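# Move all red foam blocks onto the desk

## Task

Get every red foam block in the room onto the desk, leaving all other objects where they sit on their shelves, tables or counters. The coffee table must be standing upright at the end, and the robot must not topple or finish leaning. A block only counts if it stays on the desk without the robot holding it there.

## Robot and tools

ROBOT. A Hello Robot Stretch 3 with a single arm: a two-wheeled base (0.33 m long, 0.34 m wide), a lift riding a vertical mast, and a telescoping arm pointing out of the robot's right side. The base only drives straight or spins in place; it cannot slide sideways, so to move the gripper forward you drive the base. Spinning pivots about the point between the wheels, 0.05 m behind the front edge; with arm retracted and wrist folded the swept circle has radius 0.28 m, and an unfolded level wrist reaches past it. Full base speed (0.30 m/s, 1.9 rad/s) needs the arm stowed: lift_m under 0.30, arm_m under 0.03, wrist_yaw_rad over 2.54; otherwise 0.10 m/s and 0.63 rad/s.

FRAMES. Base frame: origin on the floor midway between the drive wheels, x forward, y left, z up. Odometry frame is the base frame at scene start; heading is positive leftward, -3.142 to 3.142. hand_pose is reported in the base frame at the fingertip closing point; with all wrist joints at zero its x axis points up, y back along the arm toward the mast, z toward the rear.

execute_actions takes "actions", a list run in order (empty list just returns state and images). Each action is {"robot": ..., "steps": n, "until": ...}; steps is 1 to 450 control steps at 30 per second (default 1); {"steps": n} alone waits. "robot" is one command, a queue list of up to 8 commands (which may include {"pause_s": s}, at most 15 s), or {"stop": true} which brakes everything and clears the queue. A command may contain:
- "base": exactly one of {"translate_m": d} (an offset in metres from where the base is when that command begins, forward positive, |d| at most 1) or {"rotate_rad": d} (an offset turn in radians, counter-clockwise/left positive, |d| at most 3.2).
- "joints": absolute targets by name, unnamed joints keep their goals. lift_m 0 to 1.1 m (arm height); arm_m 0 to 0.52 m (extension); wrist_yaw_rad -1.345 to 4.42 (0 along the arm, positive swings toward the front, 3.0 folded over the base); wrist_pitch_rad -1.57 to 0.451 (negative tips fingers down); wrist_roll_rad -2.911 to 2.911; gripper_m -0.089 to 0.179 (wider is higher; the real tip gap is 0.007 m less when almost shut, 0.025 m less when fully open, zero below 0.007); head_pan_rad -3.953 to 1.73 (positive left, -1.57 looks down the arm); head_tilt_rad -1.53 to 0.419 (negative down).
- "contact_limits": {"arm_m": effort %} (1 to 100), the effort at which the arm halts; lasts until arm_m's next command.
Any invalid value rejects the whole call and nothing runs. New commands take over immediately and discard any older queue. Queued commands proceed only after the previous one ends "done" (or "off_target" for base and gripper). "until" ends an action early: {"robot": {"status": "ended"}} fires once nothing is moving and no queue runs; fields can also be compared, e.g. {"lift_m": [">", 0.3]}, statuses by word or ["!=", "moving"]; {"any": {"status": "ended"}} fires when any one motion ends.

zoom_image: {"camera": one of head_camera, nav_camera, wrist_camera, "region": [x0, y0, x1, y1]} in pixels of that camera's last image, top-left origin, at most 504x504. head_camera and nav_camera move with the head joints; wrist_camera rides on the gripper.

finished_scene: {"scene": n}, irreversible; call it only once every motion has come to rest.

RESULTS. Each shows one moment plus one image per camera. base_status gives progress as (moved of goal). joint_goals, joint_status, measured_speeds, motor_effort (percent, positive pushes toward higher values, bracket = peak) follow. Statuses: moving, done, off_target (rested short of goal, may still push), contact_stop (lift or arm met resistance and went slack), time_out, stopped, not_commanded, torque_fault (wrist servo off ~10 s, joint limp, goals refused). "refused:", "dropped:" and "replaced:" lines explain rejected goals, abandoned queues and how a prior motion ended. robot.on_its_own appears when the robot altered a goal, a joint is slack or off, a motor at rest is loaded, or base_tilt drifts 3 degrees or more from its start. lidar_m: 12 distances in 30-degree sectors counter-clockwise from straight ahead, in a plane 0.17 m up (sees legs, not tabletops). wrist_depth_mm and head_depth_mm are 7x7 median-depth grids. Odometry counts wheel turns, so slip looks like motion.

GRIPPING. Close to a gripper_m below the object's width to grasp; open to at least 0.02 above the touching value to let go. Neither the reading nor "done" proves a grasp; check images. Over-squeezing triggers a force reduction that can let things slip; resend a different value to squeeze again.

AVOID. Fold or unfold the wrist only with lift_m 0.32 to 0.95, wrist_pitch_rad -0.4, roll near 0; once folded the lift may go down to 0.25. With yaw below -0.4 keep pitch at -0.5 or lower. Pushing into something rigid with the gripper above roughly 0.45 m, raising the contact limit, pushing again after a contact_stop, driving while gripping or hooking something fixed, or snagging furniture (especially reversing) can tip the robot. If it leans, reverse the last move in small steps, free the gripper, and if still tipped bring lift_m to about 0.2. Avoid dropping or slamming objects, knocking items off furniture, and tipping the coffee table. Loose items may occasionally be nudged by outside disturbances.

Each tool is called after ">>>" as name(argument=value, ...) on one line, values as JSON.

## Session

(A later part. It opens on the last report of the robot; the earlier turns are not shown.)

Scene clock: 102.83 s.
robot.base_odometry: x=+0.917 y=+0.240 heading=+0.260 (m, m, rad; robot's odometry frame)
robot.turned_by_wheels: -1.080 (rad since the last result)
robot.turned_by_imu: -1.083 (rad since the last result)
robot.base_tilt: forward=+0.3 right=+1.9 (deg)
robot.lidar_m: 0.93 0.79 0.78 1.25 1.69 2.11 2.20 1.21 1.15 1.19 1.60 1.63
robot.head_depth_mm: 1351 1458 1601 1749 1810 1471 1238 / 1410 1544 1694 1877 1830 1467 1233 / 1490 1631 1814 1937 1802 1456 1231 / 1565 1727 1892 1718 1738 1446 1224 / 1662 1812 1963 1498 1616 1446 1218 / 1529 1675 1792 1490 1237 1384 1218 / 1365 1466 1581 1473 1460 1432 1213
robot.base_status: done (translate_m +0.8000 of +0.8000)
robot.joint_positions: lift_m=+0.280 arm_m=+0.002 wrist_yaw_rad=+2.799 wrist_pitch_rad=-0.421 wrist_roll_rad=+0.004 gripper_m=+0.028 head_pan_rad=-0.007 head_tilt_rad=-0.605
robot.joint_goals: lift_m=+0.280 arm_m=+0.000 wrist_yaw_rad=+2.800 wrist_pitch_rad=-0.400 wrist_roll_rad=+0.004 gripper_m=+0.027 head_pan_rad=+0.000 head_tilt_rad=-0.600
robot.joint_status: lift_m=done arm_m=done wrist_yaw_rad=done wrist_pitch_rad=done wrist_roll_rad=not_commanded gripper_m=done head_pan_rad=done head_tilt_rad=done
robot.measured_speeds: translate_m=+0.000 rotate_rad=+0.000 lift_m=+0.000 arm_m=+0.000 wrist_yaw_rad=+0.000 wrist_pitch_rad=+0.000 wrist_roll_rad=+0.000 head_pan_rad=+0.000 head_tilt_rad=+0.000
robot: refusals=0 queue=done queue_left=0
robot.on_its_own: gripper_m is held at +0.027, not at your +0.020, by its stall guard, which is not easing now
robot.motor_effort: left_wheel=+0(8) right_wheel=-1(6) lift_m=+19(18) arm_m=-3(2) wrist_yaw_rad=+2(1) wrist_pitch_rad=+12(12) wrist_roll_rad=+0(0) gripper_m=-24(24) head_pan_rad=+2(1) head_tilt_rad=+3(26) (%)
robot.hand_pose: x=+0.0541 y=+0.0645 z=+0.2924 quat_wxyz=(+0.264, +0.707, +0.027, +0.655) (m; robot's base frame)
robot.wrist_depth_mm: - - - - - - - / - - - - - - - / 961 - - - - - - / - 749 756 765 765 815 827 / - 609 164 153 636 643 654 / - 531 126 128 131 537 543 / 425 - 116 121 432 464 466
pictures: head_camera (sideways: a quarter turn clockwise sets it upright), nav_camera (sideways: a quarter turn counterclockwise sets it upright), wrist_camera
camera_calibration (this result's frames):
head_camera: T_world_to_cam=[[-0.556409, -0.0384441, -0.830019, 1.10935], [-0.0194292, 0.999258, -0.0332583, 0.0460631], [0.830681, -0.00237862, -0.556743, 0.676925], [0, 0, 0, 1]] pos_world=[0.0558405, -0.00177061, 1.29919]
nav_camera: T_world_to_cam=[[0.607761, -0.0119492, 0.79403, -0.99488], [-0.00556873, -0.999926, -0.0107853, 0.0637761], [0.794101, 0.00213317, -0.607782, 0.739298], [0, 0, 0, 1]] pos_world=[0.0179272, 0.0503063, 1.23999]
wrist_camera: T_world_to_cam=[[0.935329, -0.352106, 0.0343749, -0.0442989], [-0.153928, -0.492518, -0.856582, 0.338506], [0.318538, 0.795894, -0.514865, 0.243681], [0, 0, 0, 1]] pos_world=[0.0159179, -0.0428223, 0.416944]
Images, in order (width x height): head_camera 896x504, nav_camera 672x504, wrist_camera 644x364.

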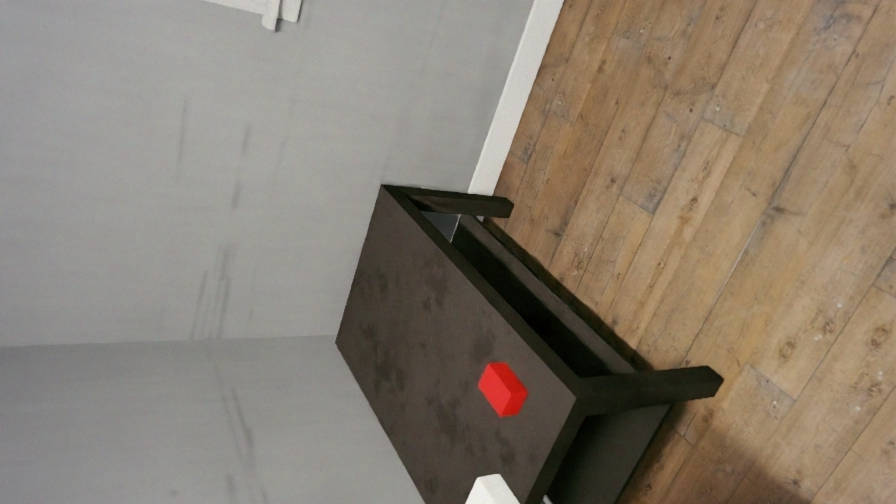

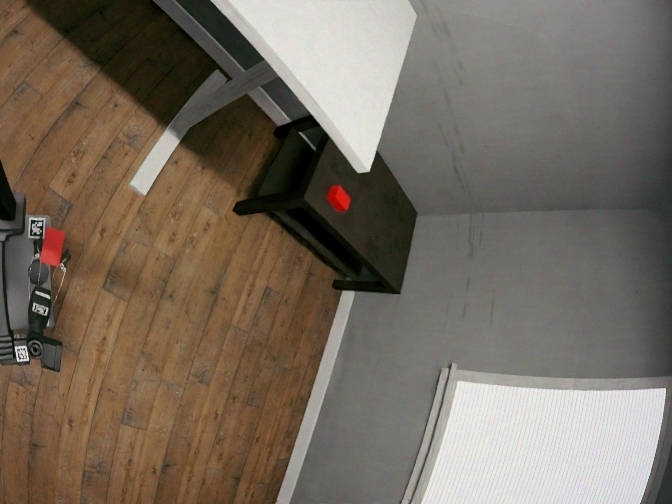

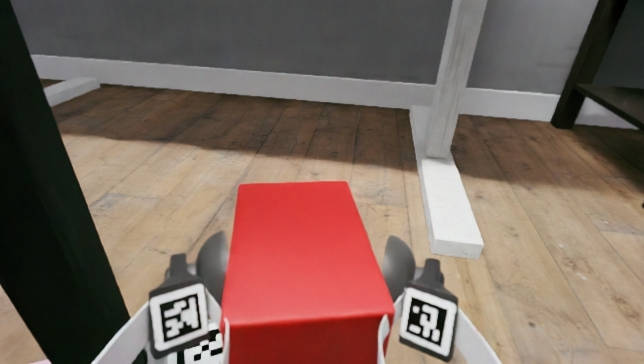

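>>> execute_actions(actions=[{"robot":[{"base":{"rotate_rad":2.63},"joints":{"head_tilt_rad":-0.35,"head_pan_rad":1.7}},{"base":{"translate_m":-0.15},"joints":{"lift_m":1.08,"wrist_yaw_rad":1.5}},{"joints":{"wrist_yaw_rad":0,"arm_m":0.22}}],"steps":450,"until":{"robot":{"status":"ended"}}}])

>>> execute_actions(actions=[{"robot":{"joints":{"head_tilt_rad":-0.6,"head_pan_rad":-1.4,"lift_m":1.04}},"steps":450,"until":{"robot":{"status":"ended"}}}])

Scene clock: 116.70 s.
robot.base_odometry: x=+1.062 y=+0.202 heading=+2.890 (m, m, rad; robot's odometry frame)
robot.turned_by_wheels: +2.630 (rad since the last result)
robot.turned_by_imu: +2.656 (rad since the last result)
robot.base_tilt: forward=+0.2 right=+1.8 (deg)
robot.lidar_m: 2.26 1.71 1.18 1.15 1.42 1.55 1.49 1.50 0.82 0.76 1.25 1.39
robot.head_depth_mm: 1312 1375 1443 1288 1314 1307 1386 / 1324 1397 1099 1596 1501 1358 1396 / 1340 1406 1092 1622 1487 1387 1412 / 1350 1420 1103 1632 1469 1405 1432 / 1358 1436 1107 1650 1444 1705 1439 / - - - - - 1610 1432 / - - - - - - -
robot.base_status: done (translate_m -0.1500 of -0.1500)
robot.joint_positions: lift_m=+1.080 arm_m=+0.220 wrist_yaw_rad=+0.001 wrist_pitch_rad=-0.421 wrist_roll_rad=+0.004 gripper_m=+0.028 head_pan_rad=+1.693 head_tilt_rad=-0.359
robot.joint_goals: lift_m=+1.080 arm_m=+0.220 wrist_yaw_rad=+0.000 wrist_pitch_rad=-0.400 wrist_roll_rad=+0.004 gripper_m=+0.027 head_pan_rad=+1.700 head_tilt_rad=-0.350
robot.joint_status: lift_m=done arm_m=done wrist_yaw_rad=done wrist_pitch_rad=done wrist_roll_rad=not_commanded gripper_m=done head_pan_rad=done head_tilt_rad=done
robot.measured_speeds: translate_m=+0.000 rotate_rad=+0.000 lift_m=+0.000 arm_m=+0.000 wrist_yaw_rad=+0.000 wrist_pitch_rad=+0.000 wrist_roll_rad=+0.000 head_pan_rad=+0.000 head_tilt_rad=+0.000
robot: refusals=0 queue=done queue_left=0
robot.on_its_own: gripper_m is held at +0.027, not at your +0.020, by its stall guard, which is not easing now
robot.motor_effort: left_wheel=-1(8) right_wheel=+2(9) lift_m=+34(37) arm_m=+4(6) wrist_yaw_rad=-2(2) wrist_pitch_rad=+12(12) wrist_roll_rad=+0(1) gripper_m=-24(23) head_pan_rad=+2(32) head_tilt_rad=+6(26) (%)
robot.hand_pose: x=-0.0212 y=-0.5887 z=+1.0915 quat_wxyz=(+0.691, +0.148, -0.692, -0.148) (m; robot's base frame)
robot.wrist_depth_mm: 661 668 674 682 691 691 687 / 705 713 720 730 735 745 742 / 610 625 641 662 794 794 814 / 469 478 488 496 555 861 896 / 387 389 164 153 419 964 - / 322 326 126 127 131 - - / 278 281 119 121 276 814 852
pictures: head_camera (sideways: a quarter turn clockwise sets it upright), nav_camera (sideways: a quarter turn counterclockwise sets it upright), wrist_camera
camera_calibration (this result's frames):
head_camera: T_world_to_cam=[[0.0829667, -0.329498, -0.940504, 1.24958], [-0.989546, -0.138954, -0.0386118, 0.058962], [-0.117964, 0.933875, -0.337582, 0.397532], [0, 0, 0, 1]] pos_world=[0.00156654, 0.0486811, 1.31171]
nav_camera: T_world_to_cam=[[-0.0404755, 0.39406, 0.918193, -1.15285], [0.992023, 0.125647, -0.0101939, 0.0569242], [-0.119385, 0.910456, -0.396002, 0.469318], [0, 0, 0, 1]] pos_world=[-0.0471025, 0.0198463, 1.24497]
wrist_camera: T_world_to_cam=[[-0.999285, 0.0157567, 0.0343793, -0.055819], [-0.0213305, 0.515839, -0.85642, 1.28595], [-0.0312285, -0.856541, -0.515134, 0.219036], [0, 0, 0, 1]] pos_world=[-0.0215089, -0.47485, 1.21606]
Images, in order (width x height): head_camera 896x504, nav_camera 672x504, wrist_camera 644x364.

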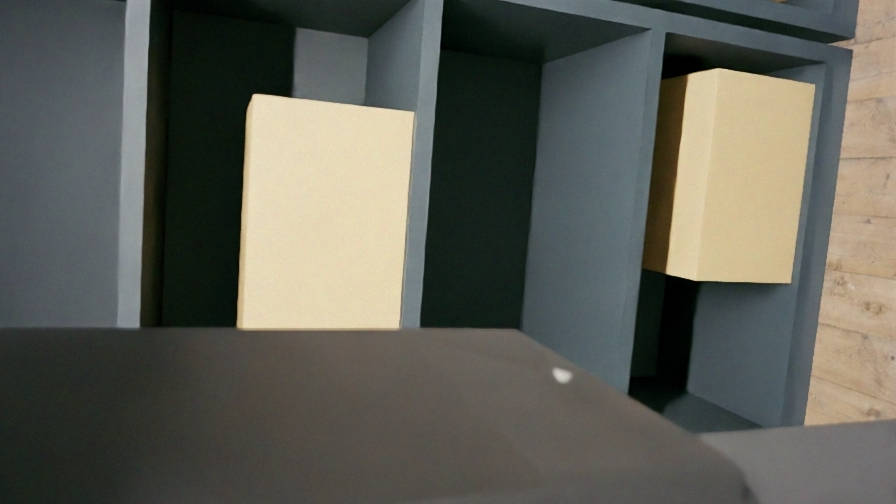

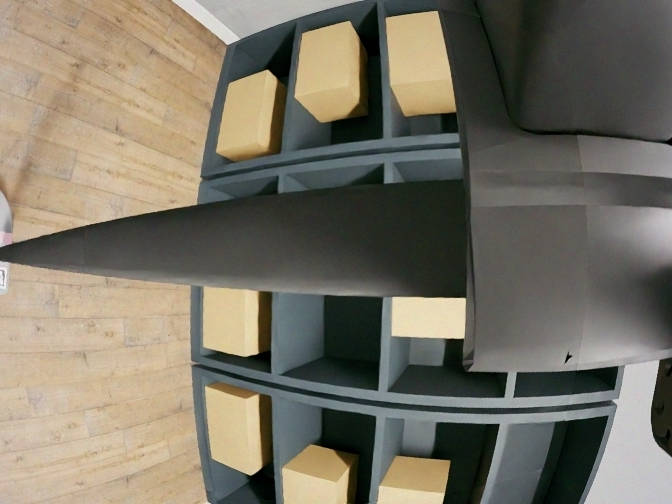

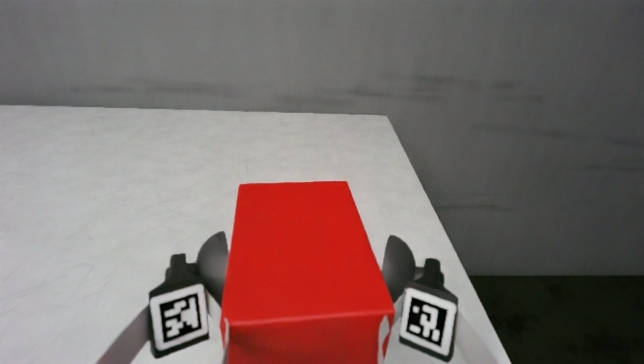

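Scene clock: 118.73 s.
robot.base_odometry: x=+1.062 y=+0.202 heading=+2.890 (m, m, rad; robot's odometry frame)
robot.turned_by_wheels: +0.000 (rad since the last result)
robot.turned_by_imu: +0.000 (rad since the last result)
robot.base_tilt: forward=+0.3 right=+1.8 (deg)
robot.lidar_m: 2.25 1.71 1.18 1.15 1.41 1.55 1.48 1.50 0.82 0.76 1.26 1.39
robot.head_depth_mm: 976 1033 - 621 529 1487 1248 / 990 1080 986 614 527 1442 1243 / 1012 1109 921 638 545 1396 1223 / 1027 1130 911 632 1616 1470 1233 / 1043 1153 900 628 1643 1463 1224 / 1066 1172 892 624 1681 1460 1223 / 1085 1184 885 621 1687 1447 1221
robot.base_status: done (translate_m -0.1500 of -0.1500)
robot.joint_positions: lift_m=+1.040 arm_m=+0.220 wrist_yaw_rad=+0.001 wrist_pitch_rad=-0.421 wrist_roll_rad=+0.004 gripper_m=+0.028 head_pan_rad=-1.393 head_tilt_rad=-0.593
robot.joint_goals: lift_m=+1.040 arm_m=+0.220 wrist_yaw_rad=+0.000 wrist_pitch_rad=-0.400 wrist_roll_rad=+0.004 gripper_m=+0.027 head_pan_rad=-1.400 head_tilt_rad=-0.600
robot.joint_status: lift_m=done arm_m=done wrist_yaw_rad=done wrist_pitch_rad=done wrist_roll_rad=not_commanded gripper_m=done head_pan_rad=done head_tilt_rad=done
robot.measured_speeds: translate_m=+0.000 rotate_rad=+0.000 lift_m=+0.000 arm_m=+0.000 wrist_yaw_rad=+0.000 wrist_pitch_rad=+0.000 wrist_roll_rad=+0.000 head_pan_rad=+0.000 head_tilt_rad=+0.000
robot: refusals=0 queue=done queue_left=0
robot.on_its_own: gripper_m is held at +0.027, not at your +0.020, by its stall guard, which is not easing now
robot.motor_effort: left_wheel=-2(1) right_wheel=+1(1) lift_m=+18(33) arm_m=+4(4) wrist_yaw_rad=-1(2) wrist_pitch_rad=+12(12) wrist_roll_rad=+0(0) gripper_m=-24(23) head_pan_rad=-2(30) head_tilt_rad=-3(21) (%)
robot.hand_pose: x=-0.0212 y=-0.5887 z=+1.0524 quat_wxyz=(+0.691, +0.148, -0.692, -0.148) (m; robot's base frame)
robot.wrist_depth_mm: 660 663 669 684 676 696 709 / 688 699 711 721 740 753 740 / 524 538 546 558 779 822 813 / 403 408 414 420 450 868 907 / 327 334 164 153 349 956 - / 274 279 126 128 130 865 939 / 238 239 119 121 234 259 804
pictures: head_camera (sideways: a quarter turn clockwise sets it upright), nav_camera (sideways: a quarter turn counterclockwise sets it upright), wrist_camera
camera_calibration (this result's frames):
head_camera: T_world_to_cam=[[-0.138129, 0.529648, -0.836895, 1.11577], [0.978769, 0.202195, -0.0335813, 0.0403951], [0.15143, -0.823766, -0.546332, 0.667523], [0, 0, 0, 1]] pos_world=[0.0134993, -0.049249, 1.29983]
nav_camera: T_world_to_cam=[[0.0981018, -0.589818, 0.801555, -1.00158], [-0.983919, -0.178288, -0.0107709, 0.0697254], [0.149261, -0.787609, -0.597824, 0.730276], [0, 0, 0, 1]] pos_world=[0.0578594, -0.00314709, 1.24015]
wrist_camera: T_world_to_cam=[[-0.999285, 0.0157567, 0.0343794, -0.0544728], [-0.0213306, 0.515839, -0.85642, 1.25242], [-0.0312285, -0.856541, -0.515134, 0.198864], [0, 0, 0, 1]] pos_world=[-0.0215089, -0.47485, 1.17691]
Images, in order (width x height): head_camera 896x504, nav_camera 672x504, wrist_camera 644x364.

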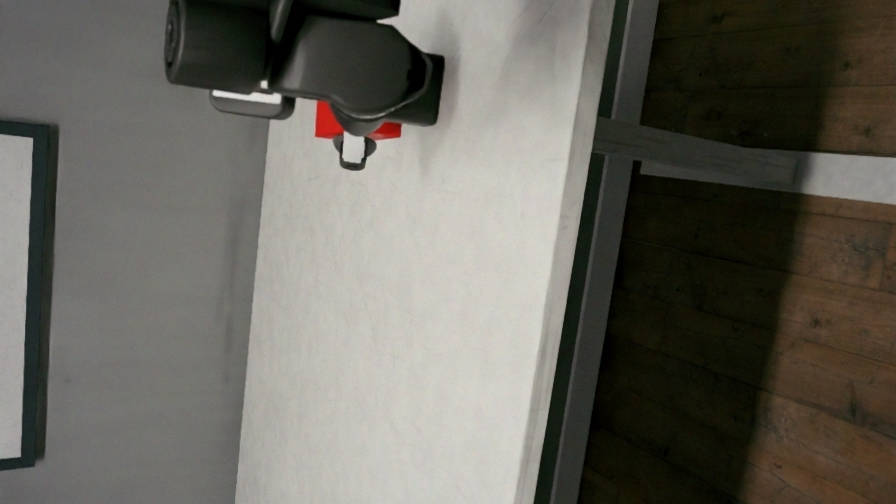

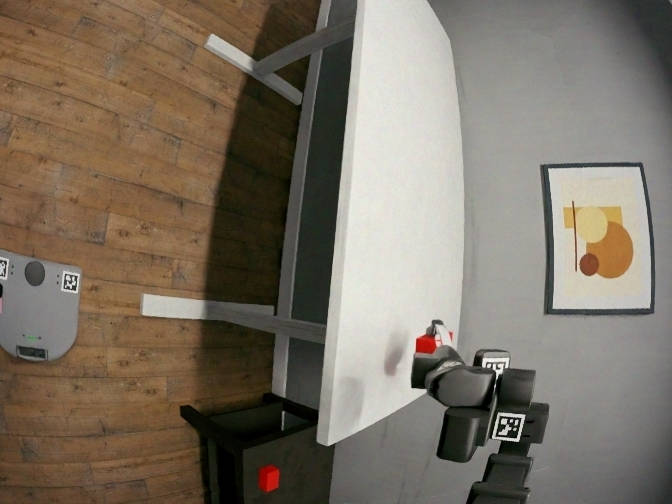

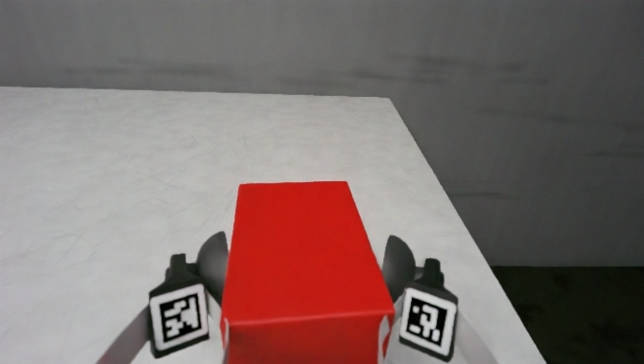

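>>> execute_actions(actions=[{"robot":[{"joints":{"lift_m":0.99,"arm_m":0.4,"wrist_yaw_rad":0.5}},{"joints":{"lift_m":0.966}},{"joints":{"gripper_m":0.15}},{"joints":{"lift_m":1.04}},{"base":{"translate_m":-0.62},"joints":{"arm_m":0.0,"wrist_yaw_rad":0,"head_tilt_rad":-0.85,"head_pan_rad":-1.5}}],"steps":450,"until":{"robot":{"translate_m":["<",-0.3]}}},{"robot":{"joints":{"lift_m":0.56,"gripper_m":0.179}},"steps":450,"until":{"robot":{"status":"ended"}}}])

Scene clock: 134.10 s.
robot.base_odometry: x=+1.663 y=+0.048 heading=+2.890 (m, m, rad; robot's odometry frame)
robot.turned_by_wheels: +0.000 (rad since the last result)
robot.turned_by_imu: -0.004 (rad since the last result)
robot.base_tilt: forward=+0.1 right=+1.8 (deg)
robot.lidar_m: 2.87 1.66 1.23 1.11 1.16 0.91 0.86 0.89 1.01 0.66 0.94 1.71
robot.head_depth_mm: 1045 1198 1338 1148 1290 1289 1140 / 1053 1209 1350 1143 1308 1286 1168 / 1059 1219 1350 1111 1308 1310 - / 1071 1236 1376 1132 1329 1298 1117 / 1083 1244 1461 1677 1429 1264 1119 / 1091 1260 1475 1681 1459 1268 1114 / 1059 1266 1508 1673 1411 1256 1108
robot.base_status: done (translate_m -0.6200 of -0.6200)
robot.joint_positions: lift_m=+0.560 arm_m=+0.002 wrist_yaw_rad=+0.001 wrist_pitch_rad=-0.421 wrist_roll_rad=+0.004 gripper_m=+0.179 head_pan_rad=-1.493 head_tilt_rad=-0.840
robot.joint_goals: lift_m=+0.560 arm_m=+0.000 wrist_yaw_rad=+0.000 wrist_pitch_rad=-0.400 wrist_roll_rad=+0.004 gripper_m=+0.179 head_pan_rad=-1.500 head_tilt_rad=-0.850
robot.joint_status: lift_m=done arm_m=done wrist_yaw_rad=done wrist_pitch_rad=done wrist_roll_rad=not_commanded gripper_m=done head_pan_rad=done head_tilt_rad=done
robot.measured_speeds: translate_m=+0.000 rotate_rad=+0.000 lift_m=+0.000 arm_m=+0.000 wrist_yaw_rad=+0.000 wrist_pitch_rad=+0.000 wrist_roll_rad=+0.000 head_pan_rad=+0.000 head_tilt_rad=+0.000
robot: refusals=0 queue=done queue_left=0
robot.motor_effort: left_wheel=-1(4) right_wheel=+0(4) lift_m=+18(37) arm_m=-2(2) wrist_yaw_rad=-1(3) wrist_pitch_rad=+12(12) wrist_roll_rad=+0(0) gripper_m=+0(100) head_pan_rad=-3(11) head_tilt_rad=-6(27) (%)
robot.hand_pose: x=-0.0213 y=-0.3706 z=+0.5725 quat_wxyz=(+0.691, +0.148, -0.692, -0.148) (m; robot's base frame)
robot.wrist_depth_mm: 865 864 878 887 896 896 882 / 910 931 922 906 930 931 924 / - - 648 537 623 640 667 / - - 482 488 495 498 509 / 953 - 754 823 835 853 852 / - 851 682 715 724 735 747 / - 734 726 761 767 768 741
pictures: head_camera (sideways: a quarter turn clockwise sets it upright), nav_camera (sideways: a quarter turn counterclockwise sets it upright), wrist_camera
camera_calibration (this result's frames):
head_camera: T_world_to_cam=[[-0.0990168, 0.728238, -0.678134, 0.908595], [0.993517, 0.110606, -0.0262892, 0.030802], [0.0558607, -0.67634, -0.734468, 0.912832], [0, 0, 0, 1]] pos_world=[0.00837254, -0.0476954, 1.28741]
nav_camera: T_world_to_cam=[[0.0523735, -0.773912, 0.631124, -0.779188], [-0.997032, -0.0762349, -0.0107443, 0.0697674], [0.0564289, -0.628688, -0.775608, 0.962076], [0, 0, 0, 1]] pos_world=[0.0560803, 0.00714122, 1.23871]
wrist_camera: T_world_to_cam=[[-0.999277, 0.0162458, 0.0343722, -0.0413322], [-0.0210869, 0.515443, -0.856664, 0.728931], [-0.0316341, -0.85677, -0.514728, 0.138154], [0, 0, 0, 1]] pos_world=[-0.021561, -0.256685, 0.696982]
Images, in order (width x height): head_camera 896x504, nav_camera 672x504, wrist_camera 644x364.

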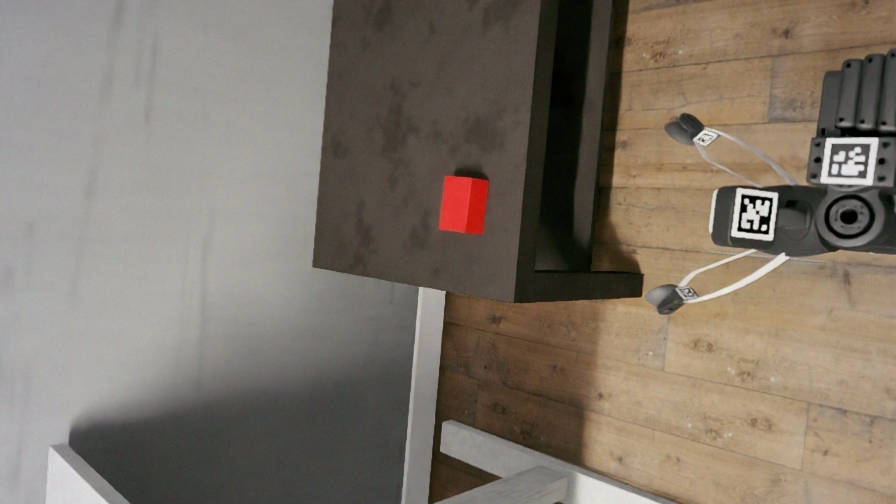

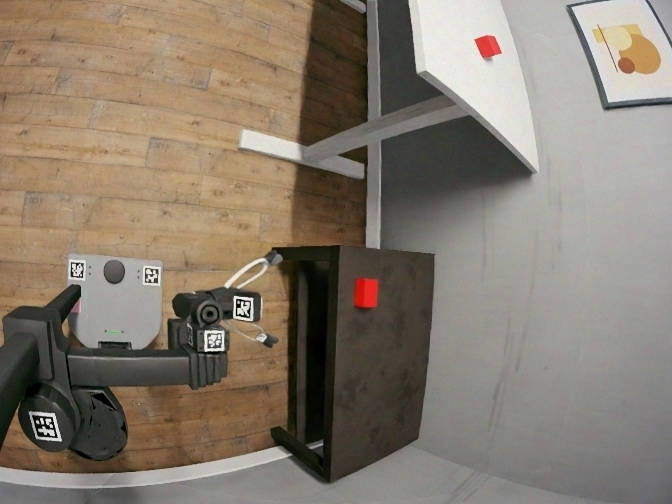

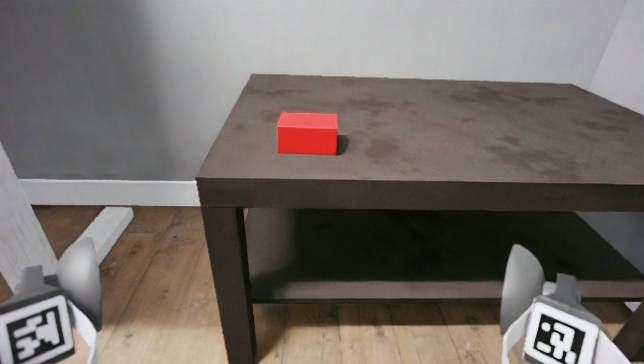

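>>> execute_actions(actions=[{"robot":[{"joints":{"lift_m":0.48,"arm_m":0.41}},{"joints":{"lift_m":0.462}}],"steps":450,"until":{"robot":{"status":"ended"}}}])

Scene clock: 139.40 s.
robot.base_odometry: x=+1.663 y=+0.048 heading=+2.890 (m, m, rad; robot's odometry frame)
robot.turned_by_wheels: +0.000 (rad since the last result)
robot.turned_by_imu: +0.000 (rad since the last result)
robot.base_tilt: forward=+0.0 right=+1.8 (deg)
robot.lidar_m: 2.88 1.65 1.23 1.11 1.17 0.90 0.86 0.89 1.01 0.67 0.94 1.71
robot.head_depth_mm: 1043 1198 1332 1146 1291 1296 1134 / 1052 1212 1352 1160 1314 1282 1131 / 1060 1219 1346 1170 1375 1271 1123 / 1075 1232 1375 1141 1327 1270 1122 / 1083 1245 1462 1675 1431 1277 1121 / 1092 1260 1478 1679 1466 1263 1117 / 1059 1270 1498 1670 1404 1255 1112
robot.base_status: done (translate_m -0.6200 of -0.6200)
robot.joint_positions: lift_m=+0.462 arm_m=+0.410 wrist_yaw_rad=+0.001 wrist_pitch_rad=-0.420 wrist_roll_rad=+0.004 gripper_m=+0.179 head_pan_rad=-1.493 head_tilt_rad=-0.840
robot.joint_goals: lift_m=+0.462 arm_m=+0.410 wrist_yaw_rad=+0.000 wrist_pitch_rad=-0.400 wrist_roll_rad=+0.004 gripper_m=+0.179 head_pan_rad=-1.500 head_tilt_rad=-0.850
robot.joint_status: lift_m=done arm_m=done wrist_yaw_rad=done wrist_pitch_rad=done wrist_roll_rad=not_commanded gripper_m=done head_pan_rad=done head_tilt_rad=done
robot.measured_speeds: translate_m=+0.000 rotate_rad=+0.000 lift_m=+0.000 arm_m=+0.000 wrist_yaw_rad=+0.000 wrist_pitch_rad=+0.000 wrist_roll_rad=+0.000 head_pan_rad=+0.000 head_tilt_rad=+0.000
robot: refusals=0 queue=done queue_left=0
robot.motor_effort: left_wheel=-1(1) right_wheel=+1(2) lift_m=+18(19) arm_m=+4(5) wrist_yaw_rad=-1(0) wrist_pitch_rad=+12(12) wrist_roll_rad=+0(0) gripper_m=+1(0) head_pan_rad=-3(4) head_tilt_rad=-5(5) (%)
robot.hand_pose: x=-0.0213 y=-0.7788 z=+0.4746 quat_wxyz=(+0.691, +0.148, -0.692, -0.148) (m; robot's base frame)
robot.wrist_depth_mm: 508 516 519 522 527 535 534 / 551 554 528 542 548 557 564 / 591 582 357 367 375 387 397 / 650 266 272 277 284 287 294 / 232 216 152 154 225 231 233 / - 176 128 129 182 194 194 / - 149 120 119 154 163 170
pictures: head_camera (sideways: a quarter turn clockwise sets it upright), nav_camera (sideways: a quarter turn counterclockwise sets it upright), wrist_camera
camera_calibration (this result's frames):
head_camera: T_world_to_cam=[[-0.0990109, 0.72824, -0.678132, 0.908593], [0.993518, 0.110598, -0.0262891, 0.0308019], [0.055855, -0.676339, -0.73447, 0.912834], [0, 0, 0, 1]] pos_world=[0.00837215, -0.0476954, 1.28741]
nav_camera: T_world_to_cam=[[0.0523673, -0.773914, 0.631122, -0.779186], [-0.997033, -0.0762267, -0.0107443, 0.0697674], [0.0564236, -0.628687, -0.775609, 0.962078], [0, 0, 0, 1]] pos_world=[0.0560804, 0.00714095, 1.23871]
wrist_camera: T_world_to_cam=[[-0.999277, 0.0162625, 0.034367, -0.0313199], [-0.0210834, 0.515183, -0.856821, 0.855303], [-0.0316394, -0.856926, -0.514467, -0.262243], [0, 0, 0, 1]] pos_world=[-0.0215617, -0.66485, 0.599002]
Images, in order (width x height): head_camera 896x504, nav_camera 672x504, wrist_camera 644x364.

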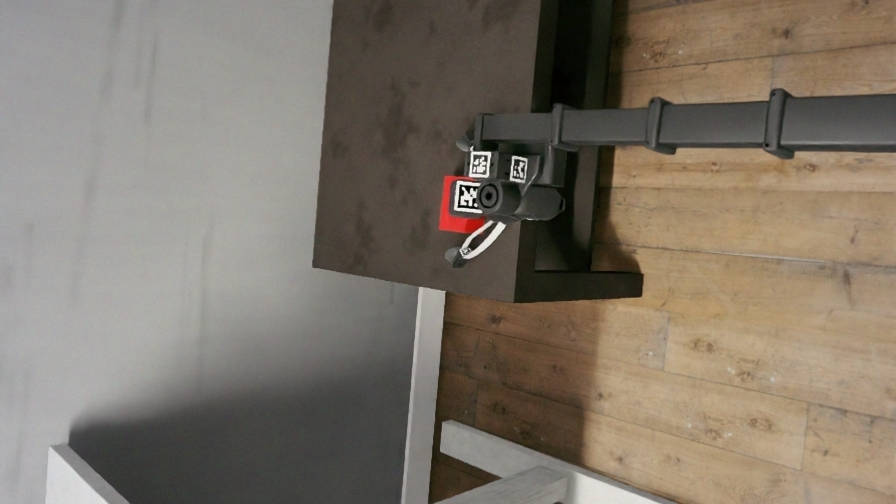

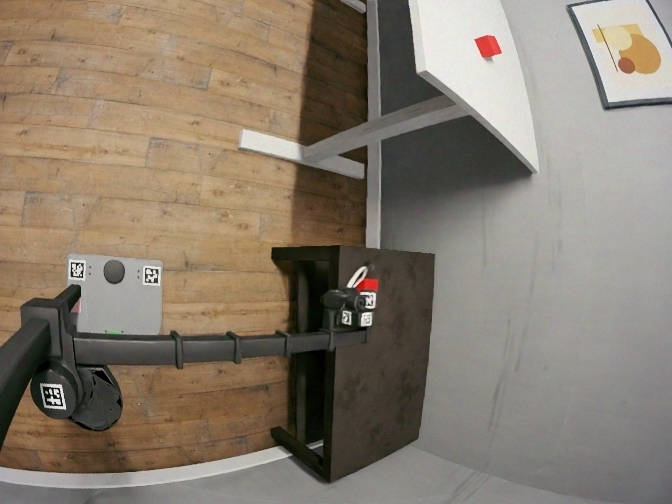

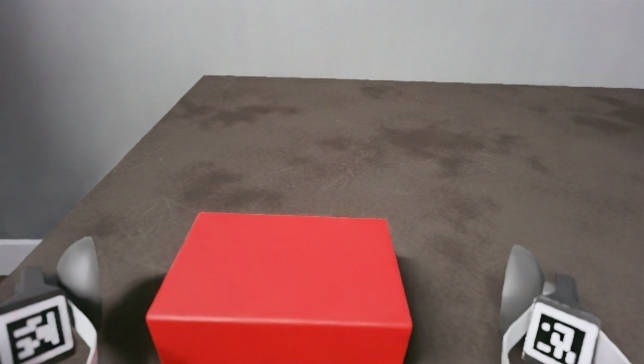

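>>> execute_actions(actions=[{"robot":[{"joints":{"gripper_m":0.055}},{"joints":{"lift_m":1.01}}],"steps":450,"until":{"robot":{"lift_m":[">",0.7]}}},{"robot":{"base":{"translate_m":0.56},"joints":{"arm_m":0.22,"wrist_yaw_rad":0.3,"head_tilt_rad":-0.6}},"steps":450,"until":{"robot":{"status":"ended"}}}])

>>> execute_actions(actions=[{"robot":[{"joints":{"lift_m":0.968}},{"joints":{"gripper_m":0.15}},{"joints":{"lift_m":1.03}}],"steps":450,"until":{"robot":{"status":"ended"}}}])

Scene clock: 150.30 s.
robot.base_odometry: x=+1.120 y=+0.188 heading=+2.890 (m, m, rad; robot's odometry frame)
robot.turned_by_wheels: +0.000 (rad since the last result)
robot.turned_by_imu: +0.000 (rad since the last result)
robot.base_tilt: forward=+0.2 right=+1.8 (deg)
robot.lidar_m: 2.31 1.76 1.20 1.15 1.41 1.49 1.42 1.45 0.78 0.76 1.26 1.44
robot.head_depth_mm: 987 1057 - 1378 1471 1423 1241 / 998 1086 - 591 537 1464 1233 / 1006 1098 - 575 988 1460 1224 / 1012 1114 873 574 1008 1340 1200 / 1021 1131 775 616 1619 1454 1220 / 1032 1129 860 611 1628 1449 1213 / 1036 1133 851 606 1636 1437 1210
robot.base_status: done (translate_m +0.5600 of +0.5600)
robot.joint_positions: lift_m=+1.010 arm_m=+0.220 wrist_yaw_rad=+0.299 wrist_pitch_rad=-0.420 wrist_roll_rad=+0.004 gripper_m=+0.060 head_pan_rad=-1.493 head_tilt_rad=-0.606
robot.joint_goals: lift_m=+1.010 arm_m=+0.220 wrist_yaw_rad=+0.300 wrist_pitch_rad=-0.400 wrist_roll_rad=+0.004 gripper_m=+0.058 head_pan_rad=-1.500 head_tilt_rad=-0.600
robot.joint_status: lift_m=done arm_m=done wrist_yaw_rad=done wrist_pitch_rad=done wrist_roll_rad=not_commanded gripper_m=done head_pan_rad=done head_tilt_rad=done
robot.measured_speeds: translate_m=+0.000 rotate_rad=+0.000 lift_m=+0.000 arm_m=+0.000 wrist_yaw_rad=+0.000 wrist_pitch_rad=+0.000 wrist_roll_rad=+0.000 head_pan_rad=+0.000 head_tilt_rad=+0.000
robot: refusals=0 queue=done queue_left=0
robot.motor_effort: left_wheel=-1(1) right_wheel=+1(6) lift_m=+35(36) arm_m=-2(4) wrist_yaw_rad=+2(3) wrist_pitch_rad=+11(12) wrist_roll_rad=+0(0) gripper_m=-26(100) head_pan_rad=-3(3) head_tilt_rad=+3(23) (%)
robot.hand_pose: x=+0.0446 y=-0.5795 z=+1.0219 quat_wxyz=(+0.705, +0.249, -0.663, -0.043) (m; robot's base frame)
robot.wrist_depth_mm: 867 801 746 710 656 629 589 / 651 665 691 715 696 667 617 / 448 460 471 491 496 677 673 / 350 352 311 354 376 399 718 / 281 287 168 162 302 305 773 / 238 248 129 131 132 255 821 / 209 198 122 124 127 226 737
pictures: head_camera (sideways: a quarter turn clockwise sets it upright), nav_camera (sideways: a quarter turn counterclockwise sets it upright), wrist_camera
camera_calibration (this result's frames):
head_camera: T_world_to_cam=[[-0.0852747, 0.55204, -0.829446, 1.10573], [0.994061, 0.103624, -0.0332315, 0.0398458], [0.0676054, -0.827354, -0.557598, 0.682692], [0, 0, 0, 1]] pos_world=[0.00852824, -0.04971, 1.29914]
nav_camera: T_world_to_cam=[[0.0393863, -0.607419, 0.793405, -0.990597], [-0.996838, -0.0787262, -0.0107865, 0.0698243], [0.0690136, -0.790471, -0.608599, 0.744783], [0, 0, 0, 1]] pos_world=[0.0572193, -0.00748117, 1.23997]
wrist_camera: T_world_to_cam=[[-0.959952, -0.278049, 0.0343561, -0.159843], [-0.171356, 0.485685, -0.857174, 1.21294], [0.22165, -0.828733, -0.513879, 0.196622], [0, 0, 0, 1]] pos_world=[0.0108209, -0.470604, 1.14623]
Images, in order (width x height): head_camera 896x504, nav_camera 672x504, wrist_camera 644x364.

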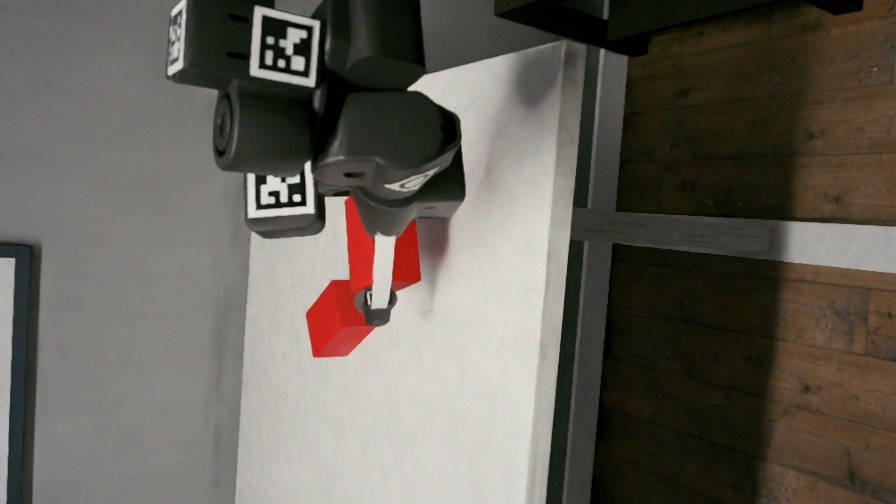

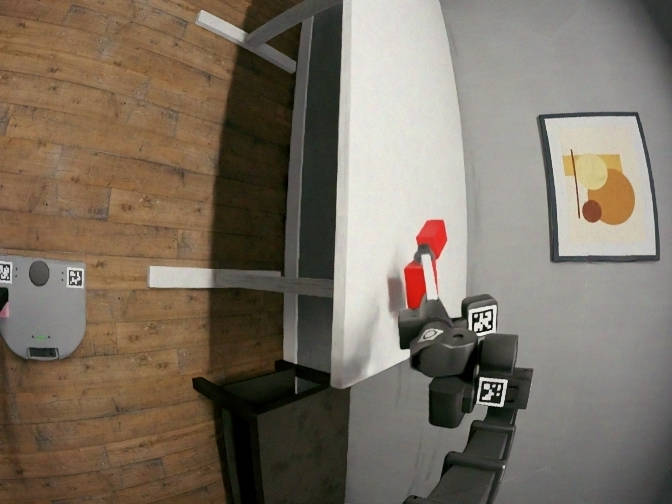

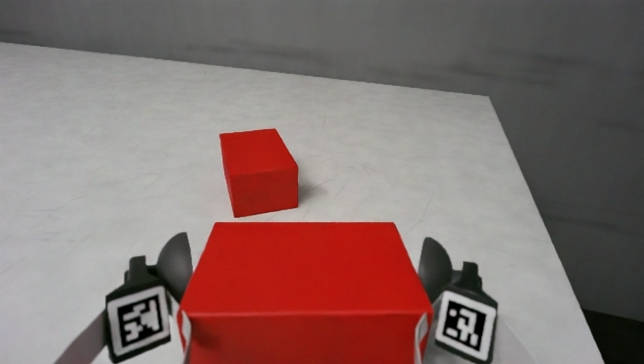

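Scene clock: 154.17 s.
robot.base_odometry: x=+1.120 y=+0.188 heading=+2.890 (m, m, rad; robot's odometry frame)
robot.turned_by_wheels: +0.000 (rad since the last result)
robot.turned_by_imu: +0.000 (rad since the last result)
robot.base_tilt: forward=+0.3 right=+1.7 (deg)
robot.lidar_m: 2.32 1.76 1.20 1.15 1.41 1.49 1.42 1.44 0.79 0.76 1.26 1.45
robot.head_depth_mm: 989 - - 1353 1479 1423 1239 / 996 1064 - 604 537 1465 1235 / 1007 1085 - 585 986 1455 1227 / 1012 1115 903 588 1007 1342 1205 / 1026 1132 919 614 1625 1442 1226 / 1030 1131 860 610 1636 1444 1216 / 1040 1131 851 608 1643 1436 1221
robot.base_status: done (translate_m +0.5600 of +0.5600)
robot.joint_positions: lift_m=+1.030 arm_m=+0.220 wrist_yaw_rad=+0.299 wrist_pitch_rad=-0.420 wrist_roll_rad=+0.004 gripper_m=+0.150 head_pan_rad=-1.493 head_tilt_rad=-0.606
robot.joint_goals: lift_m=+1.030 arm_m=+0.220 wrist_yaw_rad=+0.300 wrist_pitch_rad=-0.400 wrist_roll_rad=+0.004 gripper_m=+0.150 head_pan_rad=-1.500 head_tilt_rad=-0.600
robot.joint_status: lift_m=done arm_m=done wrist_yaw_rad=done wrist_pitch_rad=done wrist_roll_rad=not_commanded gripper_m=done head_pan_rad=done head_tilt_rad=done
robot.measured_speeds: translate_m=+0.000 rotate_rad=+0.000 lift_m=+0.000 arm_m=+0.000 wrist_yaw_rad=+0.000 wrist_pitch_rad=+0.000 wrist_roll_rad=+0.000 head_pan_rad=+0.000 head_tilt_rad=+0.000
robot: refusals=0 queue=done queue_left=0
robot.motor_effort: left_wheel=-2(1) right_wheel=+1(0) lift_m=+35(35) arm_m=-3(3) wrist_yaw_rad=+1(1) wrist_pitch_rad=+12(12) wrist_roll_rad=+0(0) gripper_m=+0(97) head_pan_rad=-3(2) head_tilt_rad=+4(5) (%)
robot.hand_pose: x=+0.0445 y=-0.5795 z=+1.0418 quat_wxyz=(+0.705, +0.249, -0.663, -0.043) (m; robot's base frame)
robot.wrist_depth_mm: 869 814 737 703 671 622 592 / 715 731 755 732 702 668 623 / 499 507 523 536 554 688 669 / 385 390 350 390 411 467 713 / 314 317 316 325 332 351 765 / 265 267 270 273 277 299 839 / - 226 194 185 235 - 797
pictures: head_camera (sideways: a quarter turn clockwise sets it upright), nav_camera (sideways: a quarter turn counterclockwise sets it upright), wrist_camera
camera_calibration (this result's frames):
head_camera: T_world_to_cam=[[-0.0852746, 0.552039, -0.829446, 1.10573], [0.994061, 0.103624, -0.0332315, 0.0398458], [0.0676053, -0.827354, -0.557598, 0.682691], [0, 0, 0, 1]] pos_world=[0.00852823, -0.04971, 1.29914]
nav_camera: T_world_to_cam=[[0.0393862, -0.607419, 0.793405, -0.990598], [-0.996838, -0.0787261, -0.0107865, 0.0698243], [0.0690135, -0.790471, -0.608599, 0.744783], [0, 0, 0, 1]] pos_world=[0.0572193, -0.00748118, 1.23997]
wrist_camera: T_world_to_cam=[[-0.959951, -0.278054, 0.0343601, -0.160537], [-0.171412, 0.485869, -0.857059, 1.23001], [0.221614, -0.828624, -0.514072, 0.207165], [0, 0, 0, 1]] pos_world=[0.0108206, -0.470602, 1.16621]
Images, in order (width x height): head_camera 896x504, nav_camera 672x504, wrist_camera 644x364.

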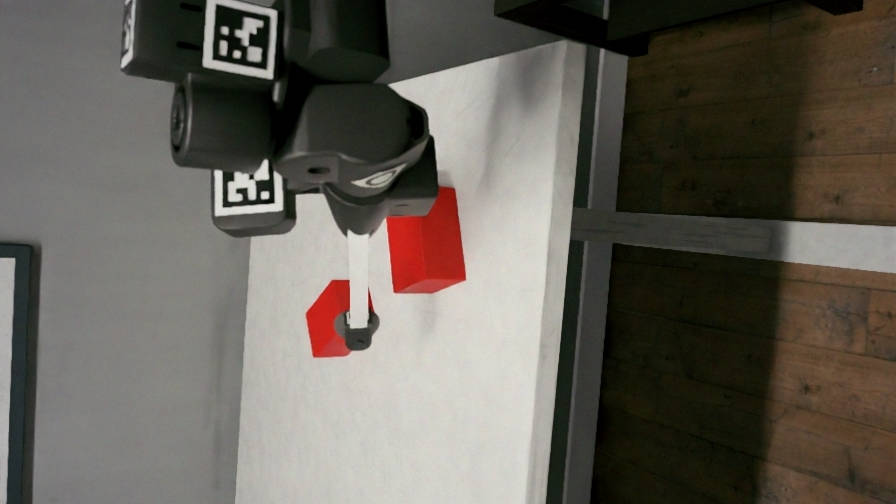

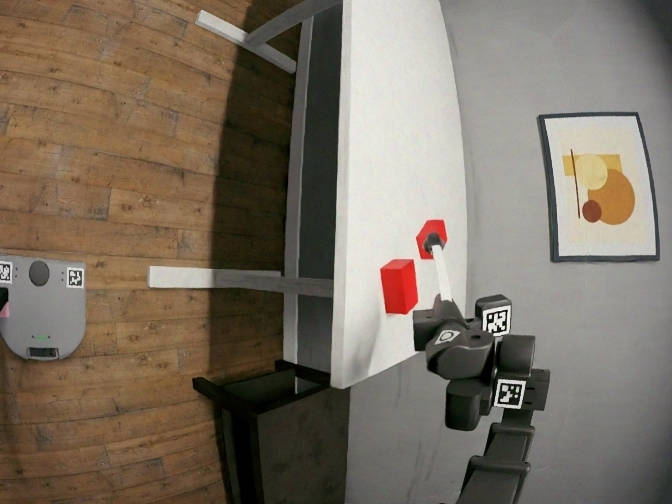

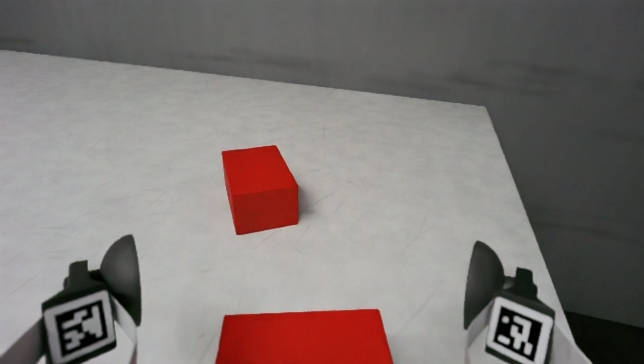

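>>> finished_scene(scene=1)

The scene is finished: the task was done.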